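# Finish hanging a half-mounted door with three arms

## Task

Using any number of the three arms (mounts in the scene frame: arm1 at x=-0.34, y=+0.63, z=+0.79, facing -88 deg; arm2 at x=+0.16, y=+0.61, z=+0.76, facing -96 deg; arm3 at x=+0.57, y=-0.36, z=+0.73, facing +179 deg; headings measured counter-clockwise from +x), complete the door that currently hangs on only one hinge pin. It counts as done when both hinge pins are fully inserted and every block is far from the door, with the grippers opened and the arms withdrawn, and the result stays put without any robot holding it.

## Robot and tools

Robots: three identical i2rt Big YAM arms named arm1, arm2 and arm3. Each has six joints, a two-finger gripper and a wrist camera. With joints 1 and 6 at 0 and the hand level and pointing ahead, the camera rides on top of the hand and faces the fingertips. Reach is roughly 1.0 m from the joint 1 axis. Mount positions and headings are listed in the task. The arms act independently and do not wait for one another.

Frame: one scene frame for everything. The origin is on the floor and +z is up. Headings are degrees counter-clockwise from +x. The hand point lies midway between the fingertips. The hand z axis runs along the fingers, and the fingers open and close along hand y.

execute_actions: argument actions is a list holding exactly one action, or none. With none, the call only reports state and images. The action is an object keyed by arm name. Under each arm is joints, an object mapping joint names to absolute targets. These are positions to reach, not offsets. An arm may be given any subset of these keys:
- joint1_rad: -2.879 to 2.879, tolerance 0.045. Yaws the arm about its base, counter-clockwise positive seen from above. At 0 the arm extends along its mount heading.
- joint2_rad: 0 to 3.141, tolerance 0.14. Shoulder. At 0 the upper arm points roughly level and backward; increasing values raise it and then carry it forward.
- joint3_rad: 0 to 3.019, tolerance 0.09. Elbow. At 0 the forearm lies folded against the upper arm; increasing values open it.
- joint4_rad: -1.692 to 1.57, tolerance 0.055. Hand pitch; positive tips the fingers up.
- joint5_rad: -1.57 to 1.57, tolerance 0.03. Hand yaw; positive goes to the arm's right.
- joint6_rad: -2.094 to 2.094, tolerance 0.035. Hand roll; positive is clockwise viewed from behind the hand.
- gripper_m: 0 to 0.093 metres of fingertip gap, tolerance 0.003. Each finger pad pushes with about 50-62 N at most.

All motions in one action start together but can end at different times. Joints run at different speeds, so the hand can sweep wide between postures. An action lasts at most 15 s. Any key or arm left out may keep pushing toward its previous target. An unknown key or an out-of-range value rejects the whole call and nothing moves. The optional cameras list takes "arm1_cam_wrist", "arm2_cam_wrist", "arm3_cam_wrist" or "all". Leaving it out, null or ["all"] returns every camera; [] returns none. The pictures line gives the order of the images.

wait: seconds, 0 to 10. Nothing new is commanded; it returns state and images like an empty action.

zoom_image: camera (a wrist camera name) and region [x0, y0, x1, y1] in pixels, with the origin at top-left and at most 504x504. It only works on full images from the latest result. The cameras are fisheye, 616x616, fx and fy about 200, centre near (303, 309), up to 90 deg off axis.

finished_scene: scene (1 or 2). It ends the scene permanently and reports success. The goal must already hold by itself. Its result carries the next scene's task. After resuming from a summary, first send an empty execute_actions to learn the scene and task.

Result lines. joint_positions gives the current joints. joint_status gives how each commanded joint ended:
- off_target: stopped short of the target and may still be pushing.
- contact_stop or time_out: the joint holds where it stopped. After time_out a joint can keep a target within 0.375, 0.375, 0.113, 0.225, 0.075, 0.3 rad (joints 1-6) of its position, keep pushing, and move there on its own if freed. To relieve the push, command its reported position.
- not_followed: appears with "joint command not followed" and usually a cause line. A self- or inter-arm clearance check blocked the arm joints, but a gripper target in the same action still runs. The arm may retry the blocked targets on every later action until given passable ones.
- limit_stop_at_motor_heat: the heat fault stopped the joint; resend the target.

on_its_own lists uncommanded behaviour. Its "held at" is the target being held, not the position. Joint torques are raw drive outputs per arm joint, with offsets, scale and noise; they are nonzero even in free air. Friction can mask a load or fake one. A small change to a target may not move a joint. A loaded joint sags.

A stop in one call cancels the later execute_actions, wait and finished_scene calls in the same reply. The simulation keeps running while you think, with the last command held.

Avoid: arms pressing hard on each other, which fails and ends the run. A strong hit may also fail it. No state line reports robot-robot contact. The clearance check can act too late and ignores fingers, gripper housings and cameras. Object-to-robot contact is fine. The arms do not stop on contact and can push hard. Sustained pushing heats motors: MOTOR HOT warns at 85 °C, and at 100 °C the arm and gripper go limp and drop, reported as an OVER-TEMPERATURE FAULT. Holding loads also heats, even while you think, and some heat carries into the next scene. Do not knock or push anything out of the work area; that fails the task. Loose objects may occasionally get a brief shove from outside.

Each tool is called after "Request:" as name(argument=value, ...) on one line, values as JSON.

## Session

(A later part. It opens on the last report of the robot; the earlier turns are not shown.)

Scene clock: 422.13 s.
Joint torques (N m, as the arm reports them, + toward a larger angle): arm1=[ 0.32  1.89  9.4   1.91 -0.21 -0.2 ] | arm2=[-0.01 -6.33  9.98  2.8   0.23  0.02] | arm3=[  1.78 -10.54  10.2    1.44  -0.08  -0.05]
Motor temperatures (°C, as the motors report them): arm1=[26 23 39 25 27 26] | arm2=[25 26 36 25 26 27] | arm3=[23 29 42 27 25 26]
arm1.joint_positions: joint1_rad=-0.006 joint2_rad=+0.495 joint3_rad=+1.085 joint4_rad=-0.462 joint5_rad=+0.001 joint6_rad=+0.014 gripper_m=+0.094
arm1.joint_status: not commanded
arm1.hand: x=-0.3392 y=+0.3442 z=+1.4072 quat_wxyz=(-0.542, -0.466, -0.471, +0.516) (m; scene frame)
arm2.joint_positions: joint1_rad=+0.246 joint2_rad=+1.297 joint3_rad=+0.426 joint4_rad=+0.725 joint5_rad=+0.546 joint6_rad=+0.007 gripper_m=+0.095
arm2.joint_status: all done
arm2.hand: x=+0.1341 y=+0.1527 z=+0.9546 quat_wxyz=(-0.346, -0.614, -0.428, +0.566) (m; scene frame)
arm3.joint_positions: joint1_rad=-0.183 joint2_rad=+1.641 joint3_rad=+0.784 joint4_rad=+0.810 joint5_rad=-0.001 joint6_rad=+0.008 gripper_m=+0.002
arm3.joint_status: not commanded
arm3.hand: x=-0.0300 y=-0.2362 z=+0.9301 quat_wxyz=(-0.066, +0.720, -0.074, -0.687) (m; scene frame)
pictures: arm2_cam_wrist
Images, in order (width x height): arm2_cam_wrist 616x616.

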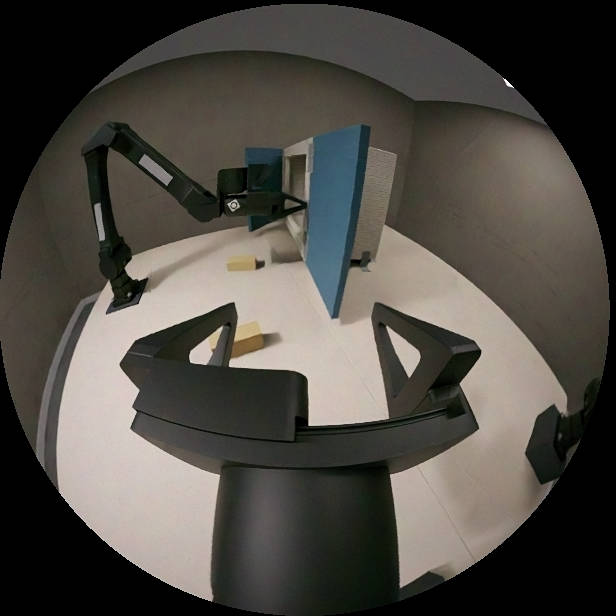

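Request:
zoom_image(camera="arm2_cam_wrist", region=[275, 185, 335, 270])

Region (275, 185, 335, 270) of arm2_cam_wrist's 616x616 image, scaled by 5.929, with more detail than that image has; it fills the left 356 columns of this view, and the rest is white.

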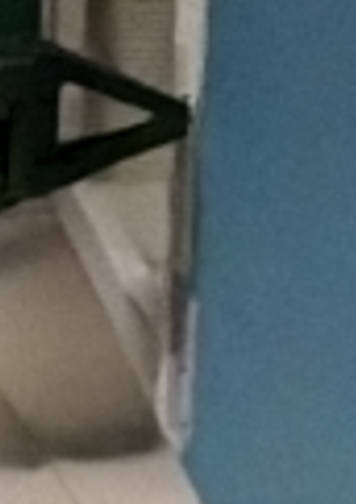

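Request:
execute_actions(actions=[{"arm3":{"joints":{"joint2_rad":1.70,"joint3_rad":0.805,"joint4_rad":0.885}}}], cameras=["arm2_cam_wrist"])

Request:
zoom_image(camera="arm2_cam_wrist", region=[275, 185, 335, 270])

Scene clock: 434.27 s.
Joint torques (N m, as the arm reports them, + toward a larger angle): arm1=[ 0.34  1.88  9.35  1.92 -0.21 -0.19] | arm2=[ 0.02 -6.08 10.    2.7   0.27  0.04] | arm3=[  1.24 -10.27   8.61   2.51  -0.12  -0.02]
Motor temperatures (°C, as the motors report them): arm1=[26 23 40 25 27 26] | arm2=[25 26 36 25 26 27] | arm3=[23 30 43 27 25 26]
arm1.joint_positions: joint1_rad=-0.006 joint2_rad=+0.495 joint3_rad=+1.085 joint4_rad=-0.462 joint5_rad=+0.001 joint6_rad=+0.014 gripper_m=+0.094
arm1.joint_status: not commanded
arm1.hand: x=-0.3392 y=+0.3442 z=+1.4072 quat_wxyz=(-0.542, -0.466, -0.471, +0.516) (m; scene frame)
arm2.joint_positions: joint1_rad=+0.246 joint2_rad=+1.297 joint3_rad=+0.426 joint4_rad=+0.725 joint5_rad=+0.546 joint6_rad=+0.007 gripper_m=+0.095
arm2.joint_status: not commanded
arm2.hand: x=+0.1341 y=+0.1527 z=+0.9546 quat_wxyz=(-0.346, -0.614, -0.428, +0.566) (m; scene frame)
arm3.joint_positions: joint1_rad=-0.183 joint2_rad=+1.688 joint3_rad=+0.784 joint4_rad=+0.863 joint5_rad=-0.001 joint6_rad=+0.008 gripper_m=+0.002
arm3.joint_status: all done
arm3.hand: x=-0.0335 y=-0.2355 z=+0.9155 quat_wxyz=(-0.066, +0.717, -0.074, -0.690) (m; scene frame)
pictures: arm2_cam_wrist
Images, in order (width x height): arm2_cam_wrist 616x616.

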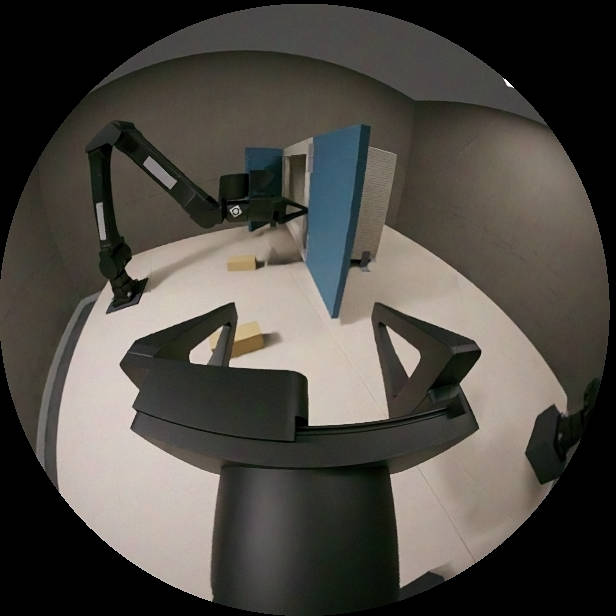

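Region (275, 185, 335, 270) of arm2_cam_wrist's 616x616 image, scaled by 5.929, with more detail than that image has; it fills the left 356 columns of this view, and the rest is white.

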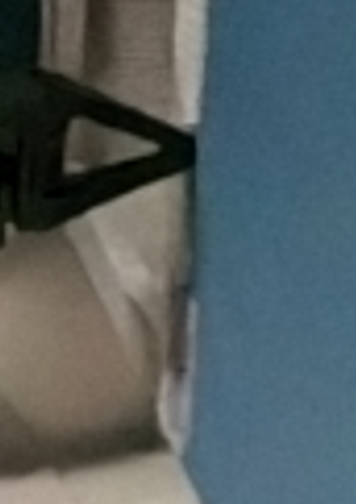

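Request:
execute_actions(actions=[{"arm2":{"joints":{"joint2_rad":1.6,"joint3_rad":0.79,"joint4_rad":0.65}},"arm3":{"joints":{"joint3_rad":0.77}}}], cameras=["arm2_cam_wrist"])

Scene clock: 446.77 s.
Joint torques (N m, as the arm reports them, + toward a larger angle): arm1=[ 0.2   1.96  9.34  1.92 -0.2  -0.19] | arm2=[  0.08 -10.06  11.33   0.97   0.18   0.02] | arm3=[  1.25 -10.18   6.08   2.33  -0.11  -0.04]
Motor temperatures (°C, as the motors report them): arm1=[26 23 40 25 27 26] | arm2=[25 26 36 25 26 27] | arm3=[23 30 42 27 25 26]
arm1.joint_positions: joint1_rad=-0.006 joint2_rad=+0.495 joint3_rad=+1.085 joint4_rad=-0.462 joint5_rad=+0.001 joint6_rad=+0.014 gripper_m=+0.094
arm1.joint_status: not commanded
arm1.hand: x=-0.3392 y=+0.3442 z=+1.4072 quat_wxyz=(-0.542, -0.466, -0.471, +0.516) (m; scene frame)
arm2.joint_positions: joint1_rad=+0.246 joint2_rad=+1.594 joint3_rad=+0.750 joint4_rad=+0.670 joint5_rad=+0.548 joint6_rad=+0.007 gripper_m=+0.095
arm2.joint_status: all done
arm2.hand: x=+0.1503 y=+0.0335 z=+0.9499 quat_wxyz=(-0.336, -0.618, -0.436, +0.561) (m; scene frame)
arm3.joint_positions: joint1_rad=-0.183 joint2_rad=+1.688 joint3_rad=+0.779 joint4_rad=+0.870 joint5_rad=-0.001 joint6_rad=+0.008 gripper_m=+0.002
arm3.joint_status: all done
arm3.hand: x=-0.0321 y=-0.2357 z=+0.9147 quat_wxyz=(-0.066, +0.717, -0.074, -0.690) (m; scene frame)
pictures: arm2_cam_wrist
Images, in order (width x height): arm2_cam_wrist 616x616.

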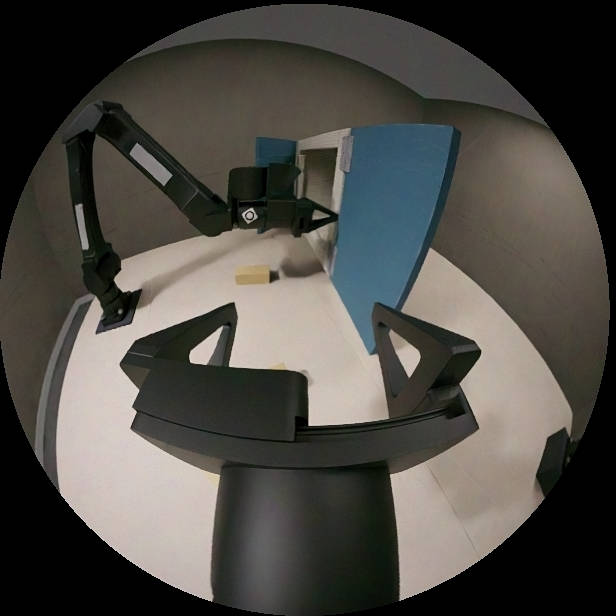

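Request:
zoom_image(camera="arm2_cam_wrist", region=[300, 195, 360, 285])

Region (300, 195, 360, 285) of arm2_cam_wrist's 616x616 image, scaled by 5.600, with more detail than that image has.

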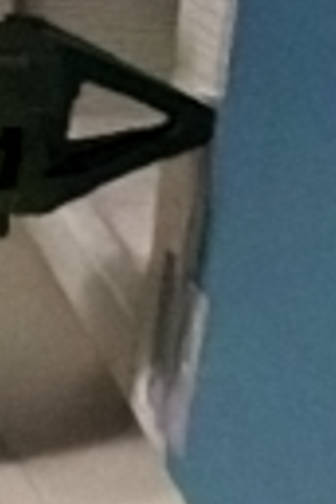

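Request:
execute_actions(actions=[{"arm3":{"joints":{"joint2_rad":1.73,"joint3_rad":0.75,"joint4_rad":0.925}}}], cameras=["arm2_cam_wrist"])

Request:
zoom_image(camera="arm2_cam_wrist", region=[300, 195, 360, 285])

Scene clock: 458.53 s.
Joint torques (N m, as the arm reports them, + toward a larger angle): arm1=[ 0.38  1.92  9.36  1.92 -0.22 -0.2 ] | arm2=[  0.05 -10.09  11.51   0.92   0.21   0.02] | arm3=[ 1.43 -8.85  5.36  1.91 -0.1  -0.03]
Motor temperatures (°C, as the motors report them): arm1=[26 23 40 25 27 26] | arm2=[25 27 37 25 26 27] | arm3=[23 30 40 27 25 26]
arm1.joint_positions: joint1_rad=-0.006 joint2_rad=+0.495 joint3_rad=+1.085 joint4_rad=-0.462 joint5_rad=+0.001 joint6_rad=+0.014 gripper_m=+0.094
arm1.joint_status: not commanded
arm1.hand: x=-0.3392 y=+0.3442 z=+1.4072 quat_wxyz=(-0.542, -0.466, -0.471, +0.516) (m; scene frame)
arm2.joint_positions: joint1_rad=+0.246 joint2_rad=+1.594 joint3_rad=+0.750 joint4_rad=+0.670 joint5_rad=+0.548 joint6_rad=+0.007 gripper_m=+0.095
arm2.joint_status: not commanded
arm2.hand: x=+0.1503 y=+0.0335 z=+0.9499 quat_wxyz=(-0.336, -0.618, -0.436, +0.561) (m; scene frame)
arm3.joint_positions: joint1_rad=-0.183 joint2_rad=+1.698 joint3_rad=+0.766 joint4_rad=+0.919 joint5_rad=-0.001 joint6_rad=+0.008 gripper_m=+0.002
arm3.joint_status: all done
arm3.hand: x=-0.0288 y=-0.2364 z=+0.9143 quat_wxyz=(-0.067, +0.708, -0.073, -0.699) (m; scene frame)
pictures: arm2_cam_wrist
Images, in order (width x height): arm2_cam_wrist 616x616.

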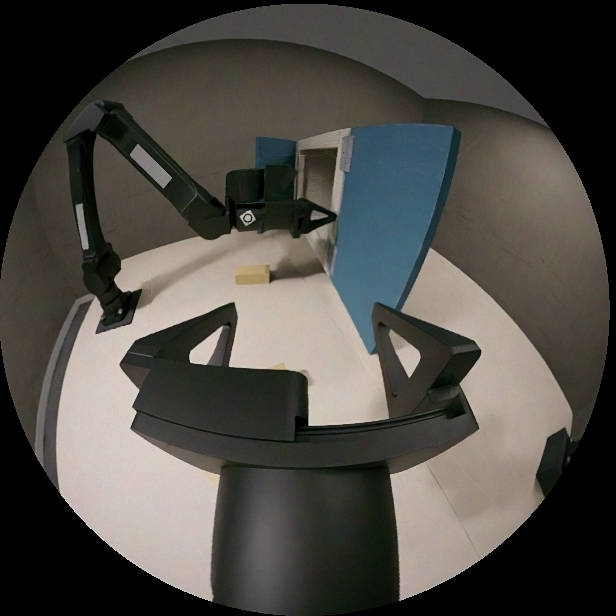

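Region (300, 195, 360, 285) of arm2_cam_wrist's 616x616 image, scaled by 5.600, with more detail than that image has.

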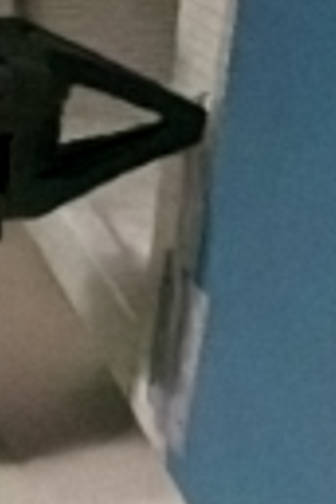

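Request:
execute_actions(actions=[{"arm3":{"joints":{"joint2_rad":1.67,"joint3_rad":0.79,"joint4_rad":0.885}},"arm2":{"joints":{"joint2_rad":1.72,"joint4_rad":1.0}}}], cameras=["arm2_cam_wrist"])

Scene clock: 466.40 s.
Joint torques (N m, as the arm reports them, + toward a larger angle): arm1=[ 0.26  1.91  9.37  1.9  -0.2  -0.18] | arm2=[ -0.42 -12.32  10.28   2.65   0.13   0.  ] | arm3=[  1.45 -12.32   8.84   1.49  -0.09  -0.03]
Motor temperatures (°C, as the motors report them): arm1=[26 23 40 25 27 26] | arm2=[25 27 38 25 26 27] | arm3=[23 30 39 27 25 26]
arm1.joint_positions: joint1_rad=-0.006 joint2_rad=+0.495 joint3_rad=+1.085 joint4_rad=-0.462 joint5_rad=+0.001 joint6_rad=+0.014 gripper_m=+0.094
arm1.joint_status: not commanded
arm1.hand: x=-0.3392 y=+0.3442 z=+1.4072 quat_wxyz=(-0.542, -0.466, -0.471, +0.516) (m; scene frame)
arm2.joint_positions: joint1_rad=+0.246 joint2_rad=+1.726 joint3_rad=+0.752 joint4_rad=+0.971 joint5_rad=+0.548 joint6_rad=+0.007 gripper_m=+0.095
arm2.joint_status: all done
arm2.hand: x=+0.1521 y=+0.0205 z=+0.9433 quat_wxyz=(-0.392, -0.594, -0.383, +0.589) (m; scene frame)
arm3.joint_positions: joint1_rad=-0.183 joint2_rad=+1.690 joint3_rad=+0.766 joint4_rad=+0.895 joint5_rad=-0.001 joint6_rad=+0.008 gripper_m=+0.002
arm3.joint_status: all done
arm3.hand: x=-0.0282 y=-0.2365 z=+0.9129 quat_wxyz=(-0.067, +0.714, -0.073, -0.693) (m; scene frame)
pictures: arm2_cam_wrist
Images, in order (width x height): arm2_cam_wrist 616x616.

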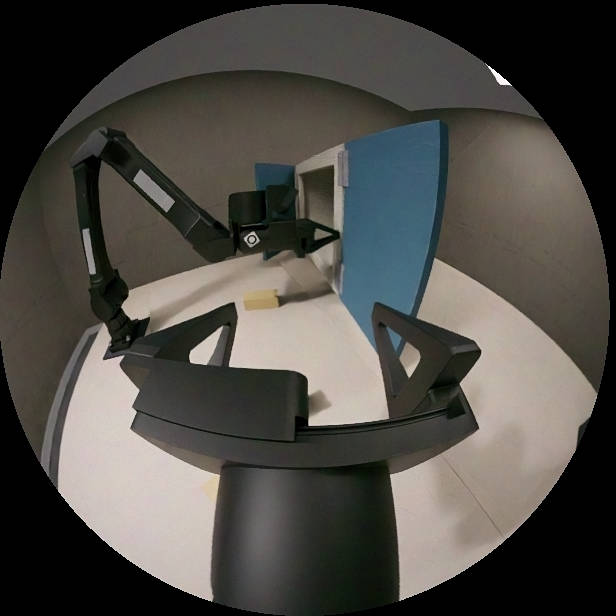

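Request:
execute_actions(actions=[{"arm3":{"joints":{"joint2_rad":1.635,"joint4_rad":0.84}}}], cameras=["arm2_cam_wrist"])

Request:
zoom_image(camera="arm2_cam_wrist", region=[310, 210, 370, 300])

Scene clock: 471.97 s.
Joint torques (N m, as the arm reports them, + toward a larger angle): arm1=[ 0.27  1.82  9.35  1.86 -0.22 -0.19] | arm2=[ -0.09 -12.49  10.31   2.75   0.13   0.01] | arm3=[  1.46 -12.47   9.15   1.35  -0.09  -0.04]
Motor temperatures (°C, as the motors report them): arm1=[26 23 40 25 27 26] | arm2=[25 27 37 25 26 27] | arm3=[23 30 40 27 25 26]
arm1.joint_positions: joint1_rad=-0.006 joint2_rad=+0.495 joint3_rad=+1.085 joint4_rad=-0.462 joint5_rad=+0.001 joint6_rad=+0.014 gripper_m=+0.094
arm1.joint_status: not commanded
arm1.hand: x=-0.3392 y=+0.3442 z=+1.4072 quat_wxyz=(-0.542, -0.466, -0.471, +0.516) (m; scene frame)
arm2.joint_positions: joint1_rad=+0.246 joint2_rad=+1.726 joint3_rad=+0.752 joint4_rad=+0.971 joint5_rad=+0.548 joint6_rad=+0.007 gripper_m=+0.095
arm2.joint_status: not commanded
arm2.hand: x=+0.1521 y=+0.0205 z=+0.9433 quat_wxyz=(-0.392, -0.594, -0.383, +0.589) (m; scene frame)
arm3.joint_positions: joint1_rad=-0.183 joint2_rad=+1.652 joint3_rad=+0.766 joint4_rad=+0.850 joint5_rad=-0.001 joint6_rad=+0.008 gripper_m=+0.002
arm3.joint_status: all done
arm3.hand: x=-0.0256 y=-0.2371 z=+0.9243 quat_wxyz=(-0.066, +0.716, -0.074, -0.691) (m; scene frame)
pictures: arm2_cam_wrist
Images, in order (width x height): arm2_cam_wrist 616x616.

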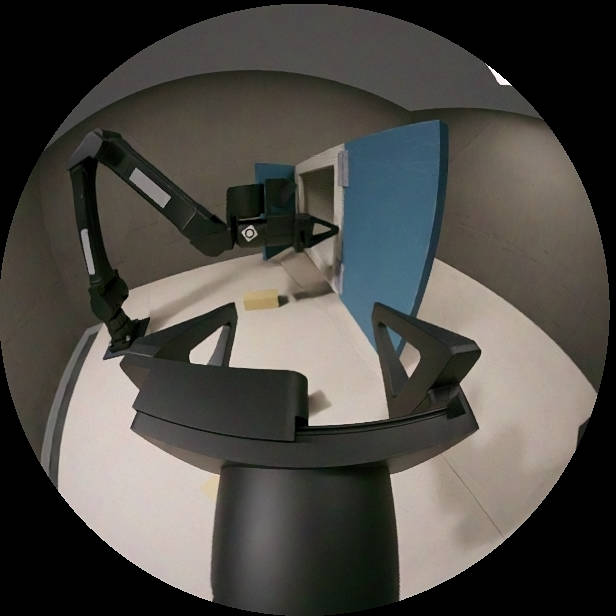

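Region (310, 210, 370, 300) of arm2_cam_wrist's 616x616 image, scaled by 5.600, with more detail than that image has.

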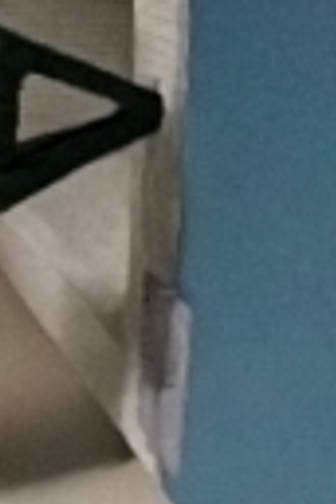

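Request:
execute_actions(actions=[{"arm3":{"joints":{"joint3_rad":0.828,"joint4_rad":0.825}}}], cameras=["arm2_cam_wrist"])

Request:
zoom_image(camera="arm2_cam_wrist", region=[310, 210, 370, 300])

Scene clock: 482.30 s.
Joint torques (N m, as the arm reports them, + toward a larger angle): arm1=[ 0.29  2.    9.32  1.89 -0.21 -0.18] | arm2=[ -0.26 -12.68  10.38   2.87   0.12  -0.01] | arm3=[  1.7  -11.97  10.78   1.44  -0.08  -0.03]
Motor temperatures (°C, as the motors report them): arm1=[26 23 40 25 27 26] | arm2=[25 28 37 25 26 27] | arm3=[23 31 41 27 25 26]
arm1.joint_positions: joint1_rad=-0.006 joint2_rad=+0.495 joint3_rad=+1.085 joint4_rad=-0.462 joint5_rad=+0.001 joint6_rad=+0.014 gripper_m=+0.094
arm1.joint_status: not commanded
arm1.hand: x=-0.3392 y=+0.3442 z=+1.4072 quat_wxyz=(-0.542, -0.466, -0.471, +0.516) (m; scene frame)
arm2.joint_positions: joint1_rad=+0.246 joint2_rad=+1.726 joint3_rad=+0.752 joint4_rad=+0.971 joint5_rad=+0.548 joint6_rad=+0.007 gripper_m=+0.095
arm2.joint_status: not commanded
arm2.hand: x=+0.1521 y=+0.0205 z=+0.9433 quat_wxyz=(-0.392, -0.594, -0.383, +0.589) (m; scene frame)
arm3.joint_positions: joint1_rad=-0.183 joint2_rad=+1.652 joint3_rad=+0.785 joint4_rad=+0.834 joint5_rad=-0.001 joint6_rad=+0.008 gripper_m=+0.002
arm3.joint_status: all done
arm3.hand: x=-0.0313 y=-0.2359 z=+0.9302 quat_wxyz=(-0.067, +0.715, -0.074, -0.692) (m; scene frame)
pictures: arm2_cam_wrist
Images, in order (width x height): arm2_cam_wrist 616x616.

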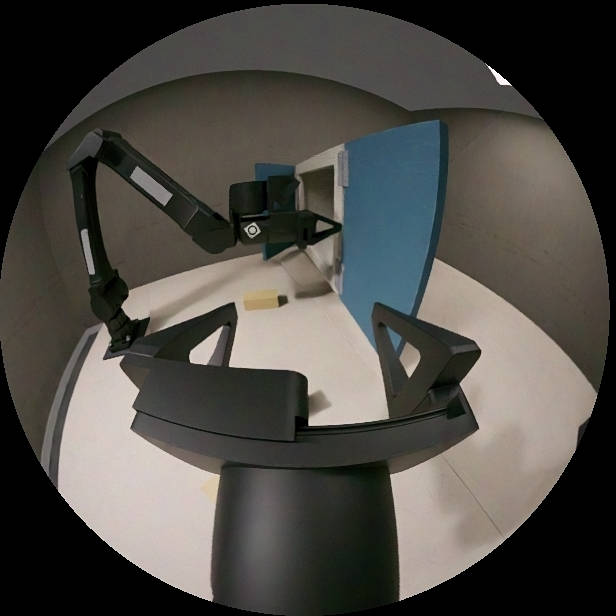

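Region (310, 210, 370, 300) of arm2_cam_wrist's 616x616 image, scaled by 5.600, with more detail than that image has.

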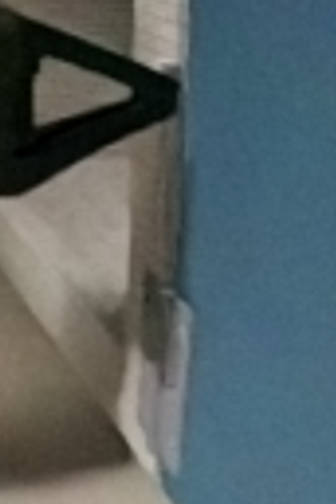

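Request:
execute_actions(actions=[], cameras=["arm3_cam_wrist"])

Request:
zoom_image(camera="arm3_cam_wrist", region=[270, 270, 340, 380])

Scene clock: 487.27 s.
Joint torques (N m, as the arm reports them, + toward a larger angle): arm1=[ 0.36  1.98  9.36  1.91 -0.22 -0.18] | arm2=[ -0.52 -12.79  10.26   2.65   0.13   0.03] | arm3=[  1.44 -12.17  10.76   1.39  -0.12  -0.05]
Motor temperatures (°C, as the motors report them): arm1=[26 23 40 25 27 26] | arm2=[25 28 37 25 26 27] | arm3=[23 31 42 27 25 26]
arm1.joint_positions: joint1_rad=-0.006 joint2_rad=+0.495 joint3_rad=+1.085 joint4_rad=-0.462 joint5_rad=+0.001 joint6_rad=+0.014 gripper_m=+0.094
arm1.joint_status: not commanded
arm1.hand: x=-0.3392 y=+0.3442 z=+1.4072 quat_wxyz=(-0.542, -0.466, -0.471, +0.516) (m; scene frame)
arm2.joint_positions: joint1_rad=+0.246 joint2_rad=+1.726 joint3_rad=+0.752 joint4_rad=+0.971 joint5_rad=+0.548 joint6_rad=+0.007 gripper_m=+0.095
arm2.joint_status: not commanded
arm2.hand: x=+0.1521 y=+0.0205 z=+0.9433 quat_wxyz=(-0.392, -0.594, -0.383, +0.589) (m; scene frame)
arm3.joint_positions: joint1_rad=-0.183 joint2_rad=+1.652 joint3_rad=+0.785 joint4_rad=+0.834 joint5_rad=-0.001 joint6_rad=+0.008 gripper_m=+0.002
arm3.joint_status: all done
arm3.hand: x=-0.0313 y=-0.2359 z=+0.9302 quat_wxyz=(-0.067, +0.715, -0.074, -0.692) (m; scene frame)
pictures: arm3_cam_wrist
Images, in order (width x height): arm3_cam_wrist 616x616.

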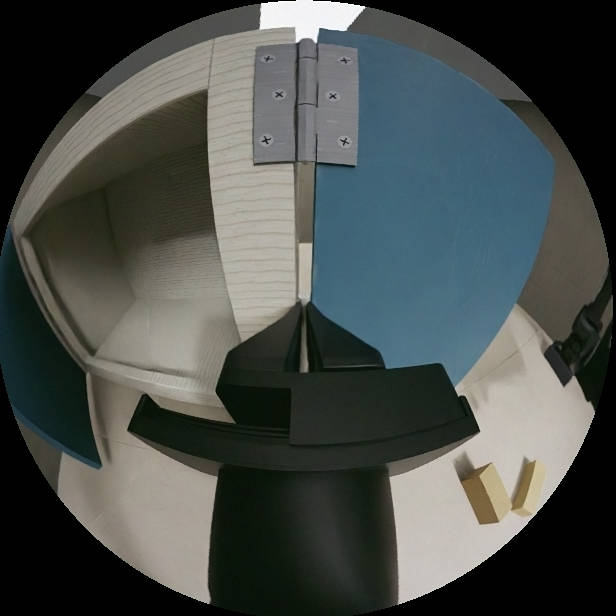

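Region (270, 270, 340, 380) of arm3_cam_wrist's 616x616 image, scaled by 4.582, with more detail than that image has; it fills the left 321 columns of this view, and the rest is white.

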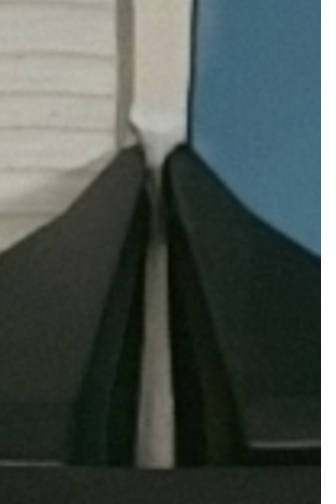

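Request:
execute_actions(actions=[{"arm3":{"joints":{"joint2_rad":1.695,"joint3_rad":0.765,"joint4_rad":0.895}}}], cameras=["arm2_cam_wrist"])

Request:
zoom_image(camera="arm2_cam_wrist", region=[310, 210, 370, 300])

Scene clock: 504.63 s.
Joint torques (N m, as the arm reports them, + toward a larger angle): arm1=[ 0.38  1.84  9.32  1.89 -0.22 -0.2 ] | arm2=[ -0.16 -12.32  10.2    2.78   0.13   0.01] | arm3=[  1.88 -10.26   6.79   2.64  -0.1   -0.07]
Motor temperatures (°C, as the motors report them): arm1=[26 23 40 25 27 26] | arm2=[25 28 37 25 26 27] | arm3=[23 31 43 27 25 26]
arm1.joint_positions: joint1_rad=-0.006 joint2_rad=+0.495 joint3_rad=+1.085 joint4_rad=-0.462 joint5_rad=+0.001 joint6_rad=+0.014 gripper_m=+0.094
arm1.joint_status: not commanded
arm1.hand: x=-0.3392 y=+0.3442 z=+1.4072 quat_wxyz=(-0.542, -0.466, -0.471, +0.516) (m; scene frame)
arm2.joint_positions: joint1_rad=+0.246 joint2_rad=+1.726 joint3_rad=+0.752 joint4_rad=+0.971 joint5_rad=+0.548 joint6_rad=+0.007 gripper_m=+0.095
arm2.joint_status: not commanded
arm2.hand: x=+0.1521 y=+0.0205 z=+0.9433 quat_wxyz=(-0.392, -0.594, -0.383, +0.589) (m; scene frame)
arm3.joint_positions: joint1_rad=-0.183 joint2_rad=+1.686 joint3_rad=+0.765 joint4_rad=+0.872 joint5_rad=-0.001 joint6_rad=+0.008 gripper_m=+0.002
arm3.joint_status: all done
arm3.hand: x=-0.0276 y=-0.2366 z=+0.9098 quat_wxyz=(-0.066, +0.720, -0.074, -0.687) (m; scene frame)
pictures: arm2_cam_wrist
Images, in order (width x height): arm2_cam_wrist 616x616.

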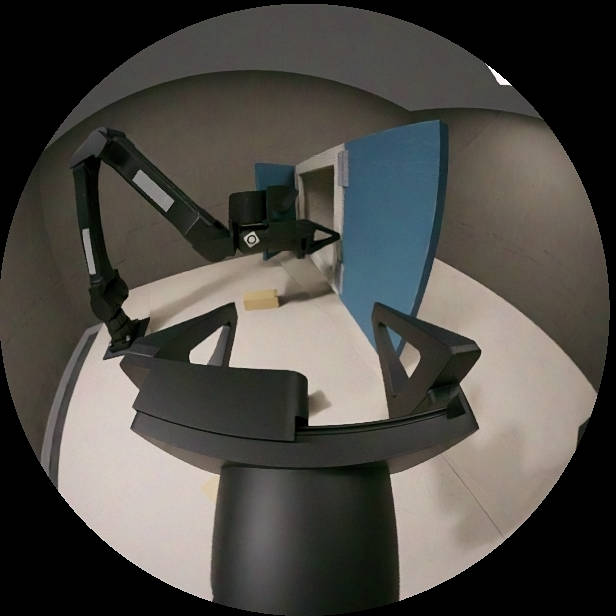

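Region (310, 210, 370, 300) of arm2_cam_wrist's 616x616 image, scaled by 5.600, with more detail than that image has.

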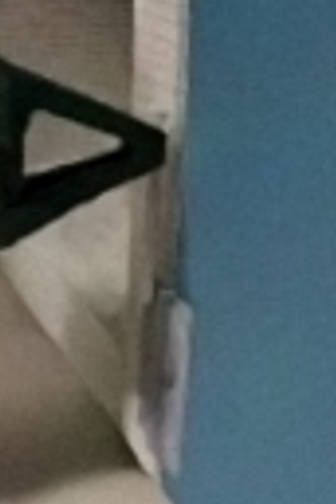

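Request:
execute_actions(actions=[{"arm3":{"joints":{"joint3_rad":0.822}}}], cameras=["arm2_cam_wrist"])

Request:
zoom_image(camera="arm2_cam_wrist", region=[310, 210, 370, 300])

Scene clock: 512.20 s.
Joint torques (N m, as the arm reports them, + toward a larger angle): arm1=[ 0.3   1.79  9.38  1.91 -0.2  -0.19] | arm2=[ -0.36 -12.24  10.29   2.83   0.1    0.01] | arm3=[  1.55 -10.74  10.6    2.63  -0.07  -0.03]
Motor temperatures (°C, as the motors report them): arm1=[26 23 40 25 27 26] | arm2=[25 28 37 25 26 27] | arm3=[23 31 42 27 25 26]
arm1.joint_positions: joint1_rad=-0.006 joint2_rad=+0.495 joint3_rad=+1.085 joint4_rad=-0.462 joint5_rad=+0.001 joint6_rad=+0.014 gripper_m=+0.094
arm1.joint_status: not commanded
arm1.hand: x=-0.3392 y=+0.3442 z=+1.4072 quat_wxyz=(-0.542, -0.466, -0.471, +0.516) (m; scene frame)
arm2.joint_positions: joint1_rad=+0.246 joint2_rad=+1.726 joint3_rad=+0.752 joint4_rad=+0.971 joint5_rad=+0.548 joint6_rad=+0.007 gripper_m=+0.095
arm2.joint_status: not commanded
arm2.hand: x=+0.1521 y=+0.0205 z=+0.9433 quat_wxyz=(-0.392, -0.594, -0.383, +0.589) (m; scene frame)
arm3.joint_positions: joint1_rad=-0.183 joint2_rad=+1.686 joint3_rad=+0.779 joint4_rad=+0.873 joint5_rad=-0.001 joint6_rad=+0.008 gripper_m=+0.002
arm3.joint_status: all done
arm3.hand: x=-0.0318 y=-0.2358 z=+0.9165 quat_wxyz=(-0.066, +0.715, -0.074, -0.692) (m; scene frame)
pictures: arm2_cam_wrist
Images, in order (width x height): arm2_cam_wrist 616x616.

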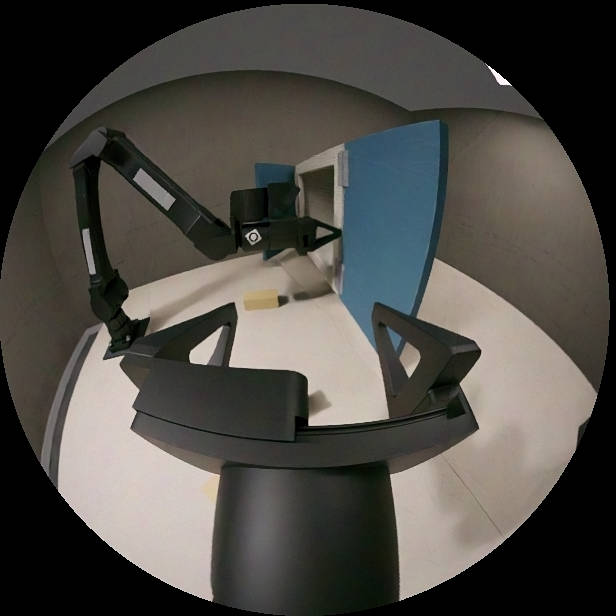

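Region (310, 210, 370, 300) of arm2_cam_wrist's 616x616 image, scaled by 5.600, with more detail than that image has.

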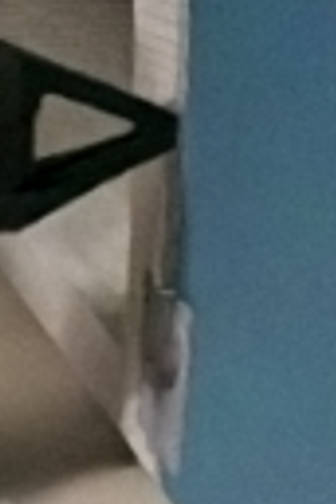

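Request:
execute_actions(actions=[{"arm3":{"joints":{"joint2_rad":1.725}}}], cameras=["arm2_cam_wrist"])

Request:
zoom_image(camera="arm2_cam_wrist", region=[310, 210, 370, 300])

Scene clock: 521.40 s.
Joint torques (N m, as the arm reports them, + toward a larger angle): arm1=[ 0.36  1.83  9.34  1.9  -0.21 -0.19] | arm2=[  0.03 -12.44  10.3    2.72   0.11   0.02] | arm3=[ 1.42 -9.81 10.02  2.38 -0.09  0.  ]
Motor temperatures (°C, as the motors report them): arm1=[26 23 41 25 27 26] | arm2=[25 28 38 25 26 27] | arm3=[23 31 43 27 25 26]
arm1.joint_positions: joint1_rad=-0.006 joint2_rad=+0.495 joint3_rad=+1.085 joint4_rad=-0.462 joint5_rad=+0.001 joint6_rad=+0.014 gripper_m=+0.094
arm1.joint_status: not commanded
arm1.hand: x=-0.3392 y=+0.3442 z=+1.4072 quat_wxyz=(-0.542, -0.466, -0.471, +0.516) (m; scene frame)
arm2.joint_positions: joint1_rad=+0.246 joint2_rad=+1.726 joint3_rad=+0.752 joint4_rad=+0.971 joint5_rad=+0.548 joint6_rad=+0.007 gripper_m=+0.095
arm2.joint_status: not commanded
arm2.hand: x=+0.1521 y=+0.0205 z=+0.9433 quat_wxyz=(-0.392, -0.594, -0.383, +0.589) (m; scene frame)
arm3.joint_positions: joint1_rad=-0.182 joint2_rad=+1.709 joint3_rad=+0.785 joint4_rad=+0.880 joint5_rad=-0.001 joint6_rad=+0.007 gripper_m=+0.002
arm3.joint_status: all done
arm3.hand: x=-0.0350 y=-0.2357 z=+0.9071 quat_wxyz=(-0.066, +0.719, -0.073, -0.688) (m; scene frame)
pictures: arm2_cam_wrist
Images, in order (width x height): arm2_cam_wrist 616x616.

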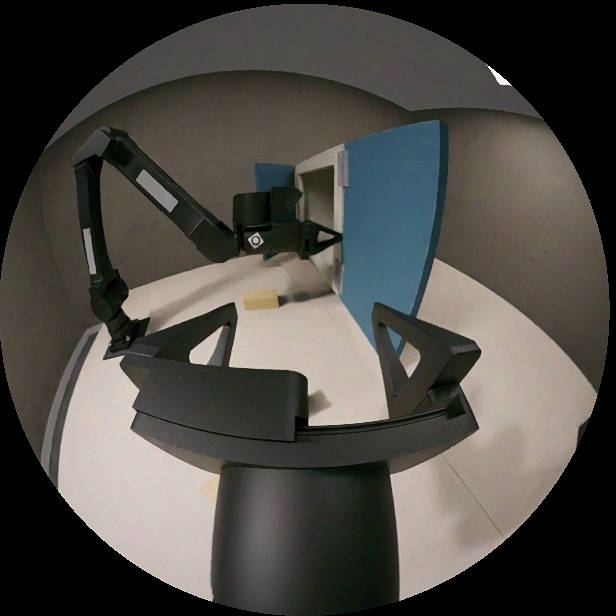

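Region (310, 210, 370, 300) of arm2_cam_wrist's 616x616 image, scaled by 5.600, with more detail than that image has.

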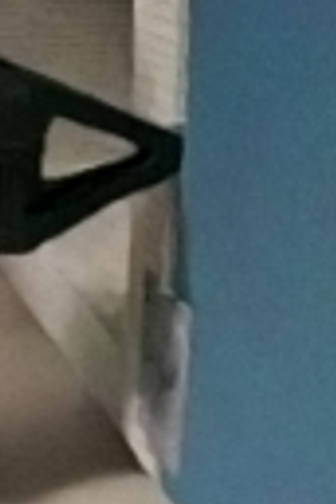

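Request:
execute_actions(actions=[{"arm3":{"joints":{"joint2_rad":1.75,"joint3_rad":0.79,"joint4_rad":0.91}}}], cameras=["arm2_cam_wrist"])

Request:
zoom_image(camera="arm2_cam_wrist", region=[310, 210, 370, 300])

Scene clock: 531.93 s.
Joint torques (N m, as the arm reports them, + toward a larger angle): arm1=[ 0.26  1.98  9.38  1.87 -0.21 -0.18] | arm2=[ -0.15 -12.36  10.31   2.78   0.12   0.03] | arm3=[ 1.33 -9.48  7.19  2.31 -0.09 -0.03]
Motor temperatures (°C, as the motors report them): arm1=[26 23 41 25 27 26] | arm2=[25 29 38 25 26 27] | arm3=[23 31 44 27 25 26]
arm1.joint_positions: joint1_rad=-0.006 joint2_rad=+0.495 joint3_rad=+1.085 joint4_rad=-0.462 joint5_rad=+0.001 joint6_rad=+0.014 gripper_m=+0.094
arm1.joint_status: not commanded
arm1.hand: x=-0.3392 y=+0.3442 z=+1.4072 quat_wxyz=(-0.542, -0.466, -0.471, +0.516) (m; scene frame)
arm2.joint_positions: joint1_rad=+0.246 joint2_rad=+1.726 joint3_rad=+0.752 joint4_rad=+0.971 joint5_rad=+0.548 joint6_rad=+0.007 gripper_m=+0.095
arm2.joint_status: not commanded
arm2.hand: x=+0.1521 y=+0.0205 z=+0.9433 quat_wxyz=(-0.392, -0.594, -0.383, +0.589) (m; scene frame)
arm3.joint_positions: joint1_rad=-0.182 joint2_rad=+1.723 joint3_rad=+0.785 joint4_rad=+0.898 joint5_rad=-0.001 joint6_rad=+0.006 gripper_m=+0.002
arm3.joint_status: all done
arm3.hand: x=-0.0359 y=-0.2355 z=+0.9030 quat_wxyz=(-0.066, +0.718, -0.073, -0.689) (m; scene frame)
pictures: arm2_cam_wrist
Images, in order (width x height): arm2_cam_wrist 616x616.

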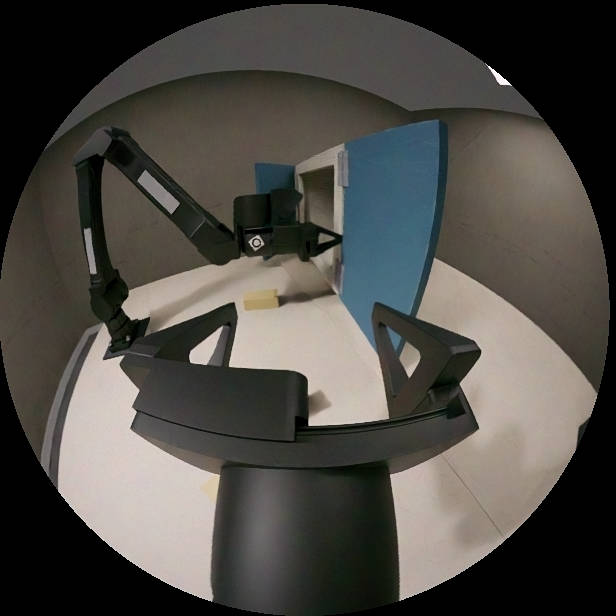

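Region (310, 210, 370, 300) of arm2_cam_wrist's 616x616 image, scaled by 5.600, with more detail than that image has.

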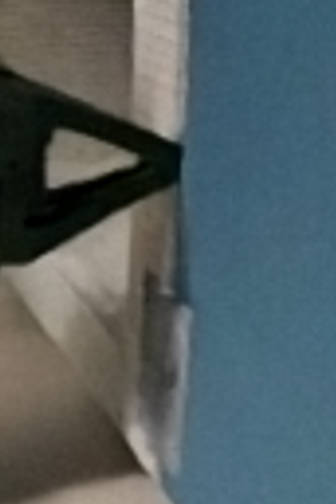

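Request:
execute_actions(actions=[{"arm3":{"joints":{"joint2_rad":1.79,"joint3_rad":0.768,"joint4_rad":0.965}}}], cameras=["arm2_cam_wrist","arm3_cam_wrist"])

Request:
zoom_image(camera="arm2_cam_wrist", region=[310, 210, 370, 300])

Scene clock: 537.70 s.
Joint torques (N m, as the arm reports them, + toward a larger angle): arm1=[ 0.23  1.9   9.34  1.88 -0.2  -0.19] | arm2=[ -0.53 -12.31  10.34   2.71   0.12   0.03] | arm3=[ 1.54 -9.34  5.7   1.91 -0.12 -0.02]
Motor temperatures (°C, as the motors report them): arm1=[26 23 41 25 27 26] | arm2=[25 29 38 25 26 27] | arm3=[23 30 43 27 25 26]
arm1.joint_positions: joint1_rad=-0.006 joint2_rad=+0.495 joint3_rad=+1.085 joint4_rad=-0.462 joint5_rad=+0.001 joint6_rad=+0.014 gripper_m=+0.094
arm1.joint_status: not commanded
arm1.hand: x=-0.3392 y=+0.3442 z=+1.4072 quat_wxyz=(-0.542, -0.466, -0.471, +0.516) (m; scene frame)
arm2.joint_positions: joint1_rad=+0.246 joint2_rad=+1.726 joint3_rad=+0.752 joint4_rad=+0.971 joint5_rad=+0.548 joint6_rad=+0.007 gripper_m=+0.095
arm2.joint_status: not commanded
arm2.hand: x=+0.1521 y=+0.0205 z=+0.9433 quat_wxyz=(-0.392, -0.594, -0.383, +0.589) (m; scene frame)
arm3.joint_positions: joint1_rad=-0.182 joint2_rad=+1.754 joint3_rad=+0.778 joint4_rad=+0.961 joint5_rad=-0.001 joint6_rad=+0.006 gripper_m=+0.002
arm3.joint_status: all done
arm3.hand: x=-0.0355 y=-0.2356 z=+0.8972 quat_wxyz=(-0.067, +0.709, -0.072, -0.699) (m; scene frame)
pictures: arm2_cam_wrist, arm3_cam_wrist
Images, in order (width x height): arm2_cam_wrist 616x616, arm3_cam_wrist 616x616.

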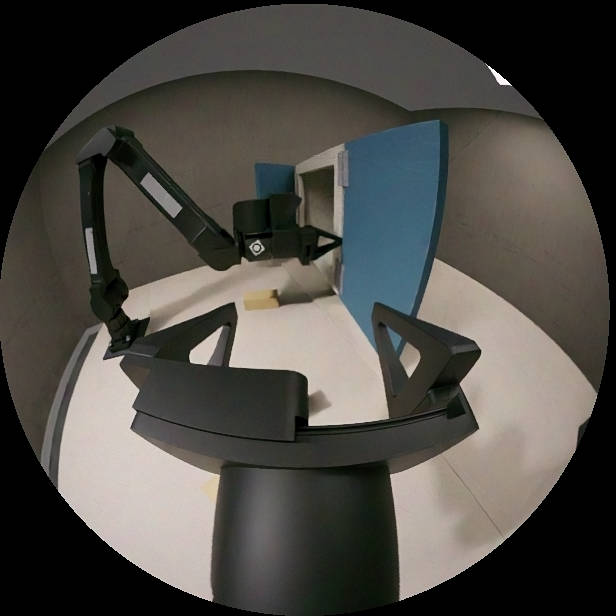

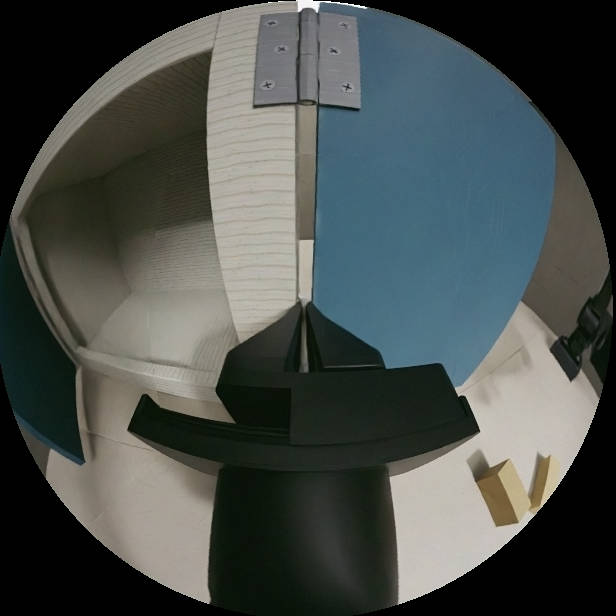

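Region (310, 210, 370, 300) of arm2_cam_wrist's 616x616 image, scaled by 5.600, with more detail than that image has.

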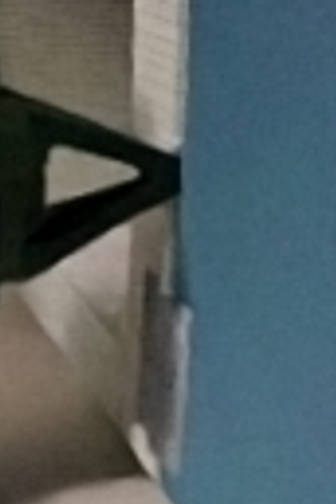

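Request:
execute_actions(actions=[{"arm3":{"joints":{"joint2_rad":1.84,"joint3_rad":0.76,"joint4_rad":1.0}}}], cameras=["arm2_cam_wrist"])

Request:
zoom_image(camera="arm2_cam_wrist", region=[310, 210, 370, 300])

Scene clock: 542.50 s.
Joint torques (N m, as the arm reports them, + toward a larger angle): arm1=[ 0.25  1.96  9.38  1.89 -0.21 -0.19] | arm2=[ -0.22 -12.3   10.35   2.7    0.13  -0.01] | arm3=[ 1.26 -7.22  4.97  0.99 -0.09 -0.02]
Motor temperatures (°C, as the motors report them): arm1=[26 23 41 25 27 26] | arm2=[25 29 38 25 26 27] | arm3=[23 30 42 27 25 26]
arm1.joint_positions: joint1_rad=-0.006 joint2_rad=+0.495 joint3_rad=+1.085 joint4_rad=-0.462 joint5_rad=+0.001 joint6_rad=+0.014 gripper_m=+0.094
arm1.joint_status: not commanded
arm1.hand: x=-0.3392 y=+0.3442 z=+1.4072 quat_wxyz=(-0.542, -0.466, -0.471, +0.516) (m; scene frame)
arm2.joint_positions: joint1_rad=+0.246 joint2_rad=+1.726 joint3_rad=+0.752 joint4_rad=+0.971 joint5_rad=+0.548 joint6_rad=+0.007 gripper_m=+0.095
arm2.joint_status: not commanded
arm2.hand: x=+0.1521 y=+0.0205 z=+0.9433 quat_wxyz=(-0.392, -0.594, -0.383, +0.589) (m; scene frame)
arm3.joint_positions: joint1_rad=-0.182 joint2_rad=+1.779 joint3_rad=+0.775 joint4_rad=+1.020 joint5_rad=-0.001 joint6_rad=+0.006 gripper_m=+0.002
arm3.joint_status: all done
arm3.hand: x=-0.0356 y=-0.2356 z=+0.8955 quat_wxyz=(-0.068, +0.698, -0.071, -0.709) (m; scene frame)
pictures: arm2_cam_wrist
Images, in order (width x height): arm2_cam_wrist 616x616.

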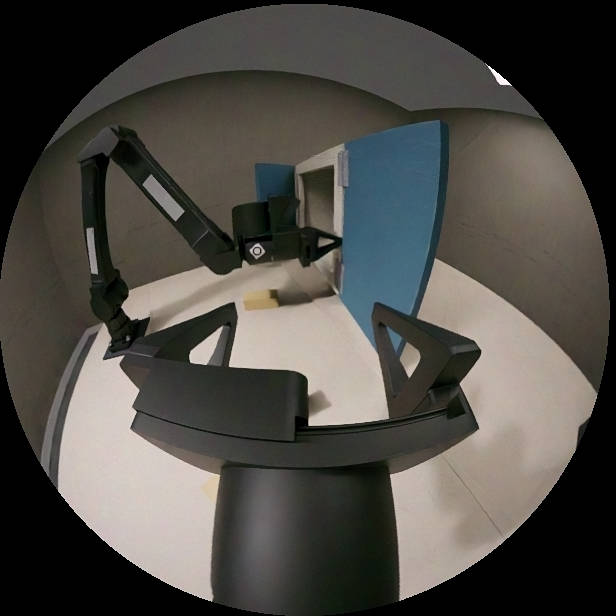

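Region (310, 210, 370, 300) of arm2_cam_wrist's 616x616 image, scaled by 5.600, with more detail than that image has.

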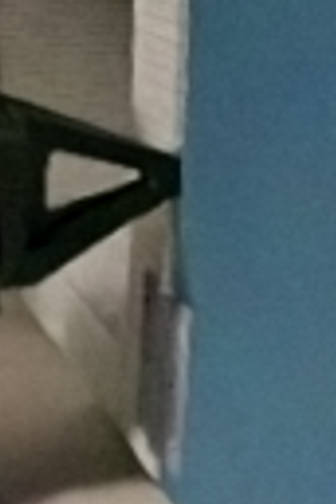

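Request:
execute_actions(actions=[{"arm2":{"joints":{"joint2_rad":1.4,"joint3_rad":0.45,"joint4_rad":0.95}},"arm3":{"joints":{"joint2_rad":1.81,"joint4_rad":1.0}}}], cameras=[])

Request:
execute_actions(actions=[{"arm2":{"joints":{"joint1_rad":-0.36,"joint5_rad":-0.46}}}], cameras=["arm2_cam_wrist"])

Scene clock: 565.23 s.
Joint torques (N m, as the arm reports them, + toward a larger angle): arm1=[ 0.25  1.73  9.34  1.92 -0.21 -0.19] | arm2=[-0.11 -7.23  7.38  1.05  0.14  0.03] | arm3=[ 1.42 -8.92  4.97  1.05 -0.1  -0.01]
Motor temperatures (°C, as the motors report them): arm1=[26 23 41 25 27 26] | arm2=[25 29 38 25 26 27] | arm3=[23 30 39 27 25 26]
arm1.joint_positions: joint1_rad=-0.006 joint2_rad=+0.495 joint3_rad=+1.085 joint4_rad=-0.462 joint5_rad=+0.001 joint6_rad=+0.014 gripper_m=+0.094
arm1.joint_status: not commanded
arm1.hand: x=-0.3392 y=+0.3442 z=+1.4072 quat_wxyz=(-0.542, -0.466, -0.471, +0.516) (m; scene frame)
arm2.joint_positions: joint1_rad=+0.246 joint2_rad=+1.399 joint3_rad=+0.450 joint4_rad=+0.969 joint5_rad=+0.548 joint6_rad=+0.007 gripper_m=+0.095
arm2.joint_status: all done
arm2.hand: x=+0.1362 y=+0.1351 z=+0.9747 quat_wxyz=(-0.399, -0.591, -0.376, +0.592) (m; scene frame)
arm3.joint_positions: joint1_rad=-0.182 joint2_rad=+1.779 joint3_rad=+0.775 joint4_rad=+1.020 joint5_rad=-0.001 joint6_rad=+0.006 gripper_m=+0.002
arm3.joint_status: all done
arm3.hand: x=-0.0356 y=-0.2356 z=+0.8955 quat_wxyz=(-0.068, +0.698, -0.071, -0.709) (m; scene frame)
pictures: none
No camera images: the call's "cameras" was empty. Leave "cameras" out to get every camera's image.

Scene clock: 566.70 s.
Joint torques (N m, as the arm reports them, + toward a larger angle): arm1=[ 0.14  1.89  9.36  1.88 -0.21 -0.19] | arm2=[-0.88 -7.28  7.47  0.96 -0.11  0.02] | arm3=[ 1.23 -9.33  4.99  1.03 -0.09 -0.01]
Motor temperatures (°C, as the motors report them): arm1=[26 23 41 25 27 26] | arm2=[25 29 38 25 26 27] | arm3=[23 30 39 27 25 26]
arm1.joint_positions: joint1_rad=-0.006 joint2_rad=+0.495 joint3_rad=+1.085 joint4_rad=-0.462 joint5_rad=+0.001 joint6_rad=+0.014 gripper_m=+0.094
arm1.joint_status: not commanded
arm1.hand: x=-0.3392 y=+0.3442 z=+1.4072 quat_wxyz=(-0.542, -0.466, -0.471, +0.516) (m; scene frame)
arm2.joint_positions: joint1_rad=-0.354 joint2_rad=+1.399 joint3_rad=+0.450 joint4_rad=+0.969 joint5_rad=-0.456 joint6_rad=+0.007 gripper_m=+0.095
arm2.joint_status: all done
arm2.hand: x=+0.0165 y=+0.1520 z=+0.9739 quat_wxyz=(-0.505, -0.497, -0.491, +0.507) (m; scene frame)
arm3.joint_positions: joint1_rad=-0.182 joint2_rad=+1.779 joint3_rad=+0.775 joint4_rad=+1.020 joint5_rad=-0.001 joint6_rad=+0.006 gripper_m=+0.002
arm3.joint_status: not commanded
arm3.hand: x=-0.0356 y=-0.2356 z=+0.8955 quat_wxyz=(-0.068, +0.698, -0.071, -0.709) (m; scene frame)
pictures: arm2_cam_wrist
Images, in order (width x height): arm2_cam_wrist 616x616.

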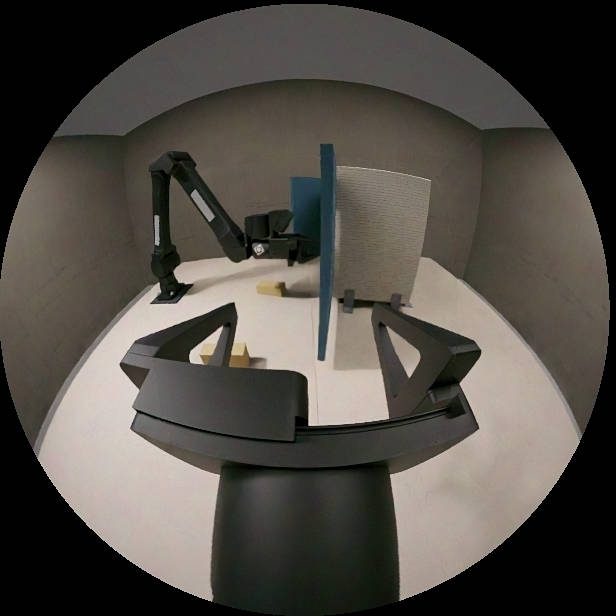

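Request:
execute_actions(actions=[{"arm2":{"joints":{"joint1_rad":-0.33,"joint2_rad":1.684,"joint3_rad":0.78,"joint4_rad":0.95,"joint5_rad":-0.43}}}], cameras=["arm2_cam_wrist"])

Scene clock: 579.53 s.
Joint torques (N m, as the arm reports them, + toward a larger angle): arm1=[ 0.23  1.83  9.36  1.91 -0.21 -0.19] | arm2=[  0.67 -11.37  10.45   1.01   0.17   0.02] | arm3=[ 1.03 -9.25  5.02  1.05 -0.12 -0.03]
Motor temperatures (°C, as the motors report them): arm1=[26 23 41 25 27 26] | arm2=[25 28 37 25 26 27] | arm3=[23 30 39 27 25 26]
arm1.joint_positions: joint1_rad=-0.006 joint2_rad=+0.495 joint3_rad=+1.085 joint4_rad=-0.462 joint5_rad=+0.001 joint6_rad=+0.014 gripper_m=+0.094
arm1.joint_status: not commanded
arm1.hand: x=-0.3392 y=+0.3442 z=+1.4072 quat_wxyz=(-0.542, -0.466, -0.471, +0.516) (m; scene frame)
arm2.joint_positions: joint1_rad=-0.342 joint2_rad=+1.678 joint3_rad=+0.744 joint4_rad=+0.969 joint5_rad=-0.433 joint6_rad=+0.007 gripper_m=+0.095
arm2.joint_status: all done
arm2.hand: x=-0.0301 y=+0.0509 z=+0.9651 quat_wxyz=(-0.504, -0.495, -0.486, +0.514) (m; scene frame)
arm3.joint_positions: joint1_rad=-0.182 joint2_rad=+1.779 joint3_rad=+0.775 joint4_rad=+1.020 joint5_rad=-0.001 joint6_rad=+0.006 gripper_m=+0.002
arm3.joint_status: not commanded
arm3.hand: x=-0.0356 y=-0.2356 z=+0.8955 quat_wxyz=(-0.068, +0.698, -0.071, -0.709) (m; scene frame)
pictures: arm2_cam_wrist
Images, in order (width x height): arm2_cam_wrist 616x616.

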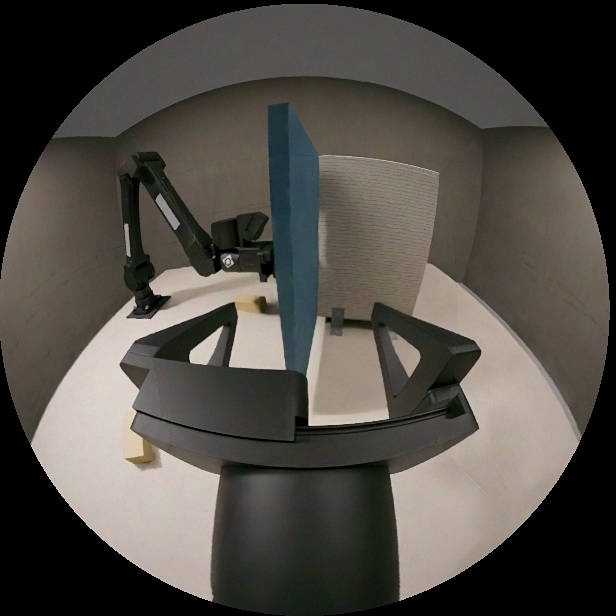

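Request:
execute_actions(actions=[{"arm2":{"joints":{"joint1_rad":-0.215,"joint2_rad":1.87,"joint3_rad":1.07,"joint4_rad":0.82,"joint5_rad":-0.32}}}], cameras=["arm2_cam_wrist"])

Scene clock: 588.50 s.
Joint torques (N m, as the arm reports them, + toward a larger angle): arm1=[ 0.26  2.03  9.32  1.94 -0.2  -0.19] | arm2=[ -0.68 -15.09  11.47   1.23   0.17   0.05] | arm3=[ 1.62 -9.1   4.96  1.   -0.09 -0.01]
Motor temperatures (°C, as the motors report them): arm1=[26 23 41 25 27 26] | arm2=[25 29 38 25 26 27] | arm3=[23 30 39 27 25 26]
arm1.joint_positions: joint1_rad=-0.006 joint2_rad=+0.495 joint3_rad=+1.085 joint4_rad=-0.462 joint5_rad=+0.001 joint6_rad=+0.014 gripper_m=+0.094
arm1.joint_status: not commanded
arm1.hand: x=-0.3392 y=+0.3442 z=+1.4072 quat_wxyz=(-0.542, -0.466, -0.471, +0.516) (m; scene frame)
arm2.joint_positions: joint1_rad=-0.206 joint2_rad=+1.874 joint3_rad=+1.031 joint4_rad=+0.837 joint5_rad=-0.323 joint6_rad=+0.007 gripper_m=+0.095
arm2.joint_status: all done
arm2.hand: x=-0.0016 y=-0.0633 z=+0.9507 quat_wxyz=(-0.506, -0.502, -0.498, +0.494) (m; scene frame)
arm3.joint_positions: joint1_rad=-0.182 joint2_rad=+1.779 joint3_rad=+0.775 joint4_rad=+1.020 joint5_rad=-0.001 joint6_rad=+0.006 gripper_m=+0.002
arm3.joint_status: not commanded
arm3.hand: x=-0.0356 y=-0.2356 z=+0.8955 quat_wxyz=(-0.068, +0.698, -0.071, -0.709) (m; scene frame)
pictures: arm2_cam_wrist
Images, in order (width x height): arm2_cam_wrist 616x616.

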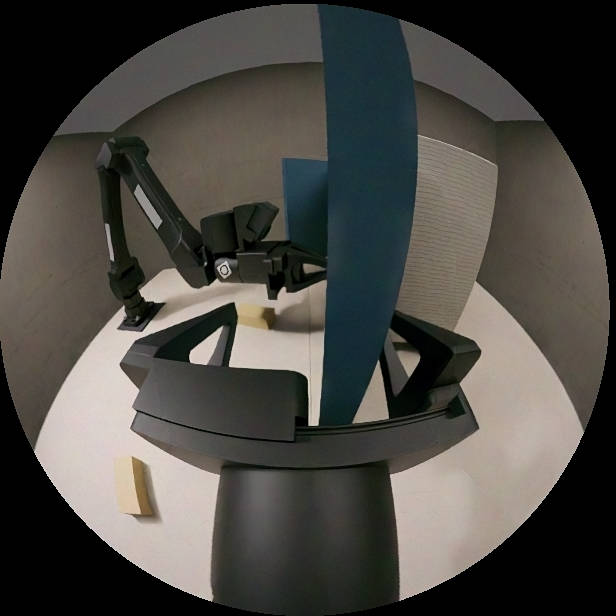

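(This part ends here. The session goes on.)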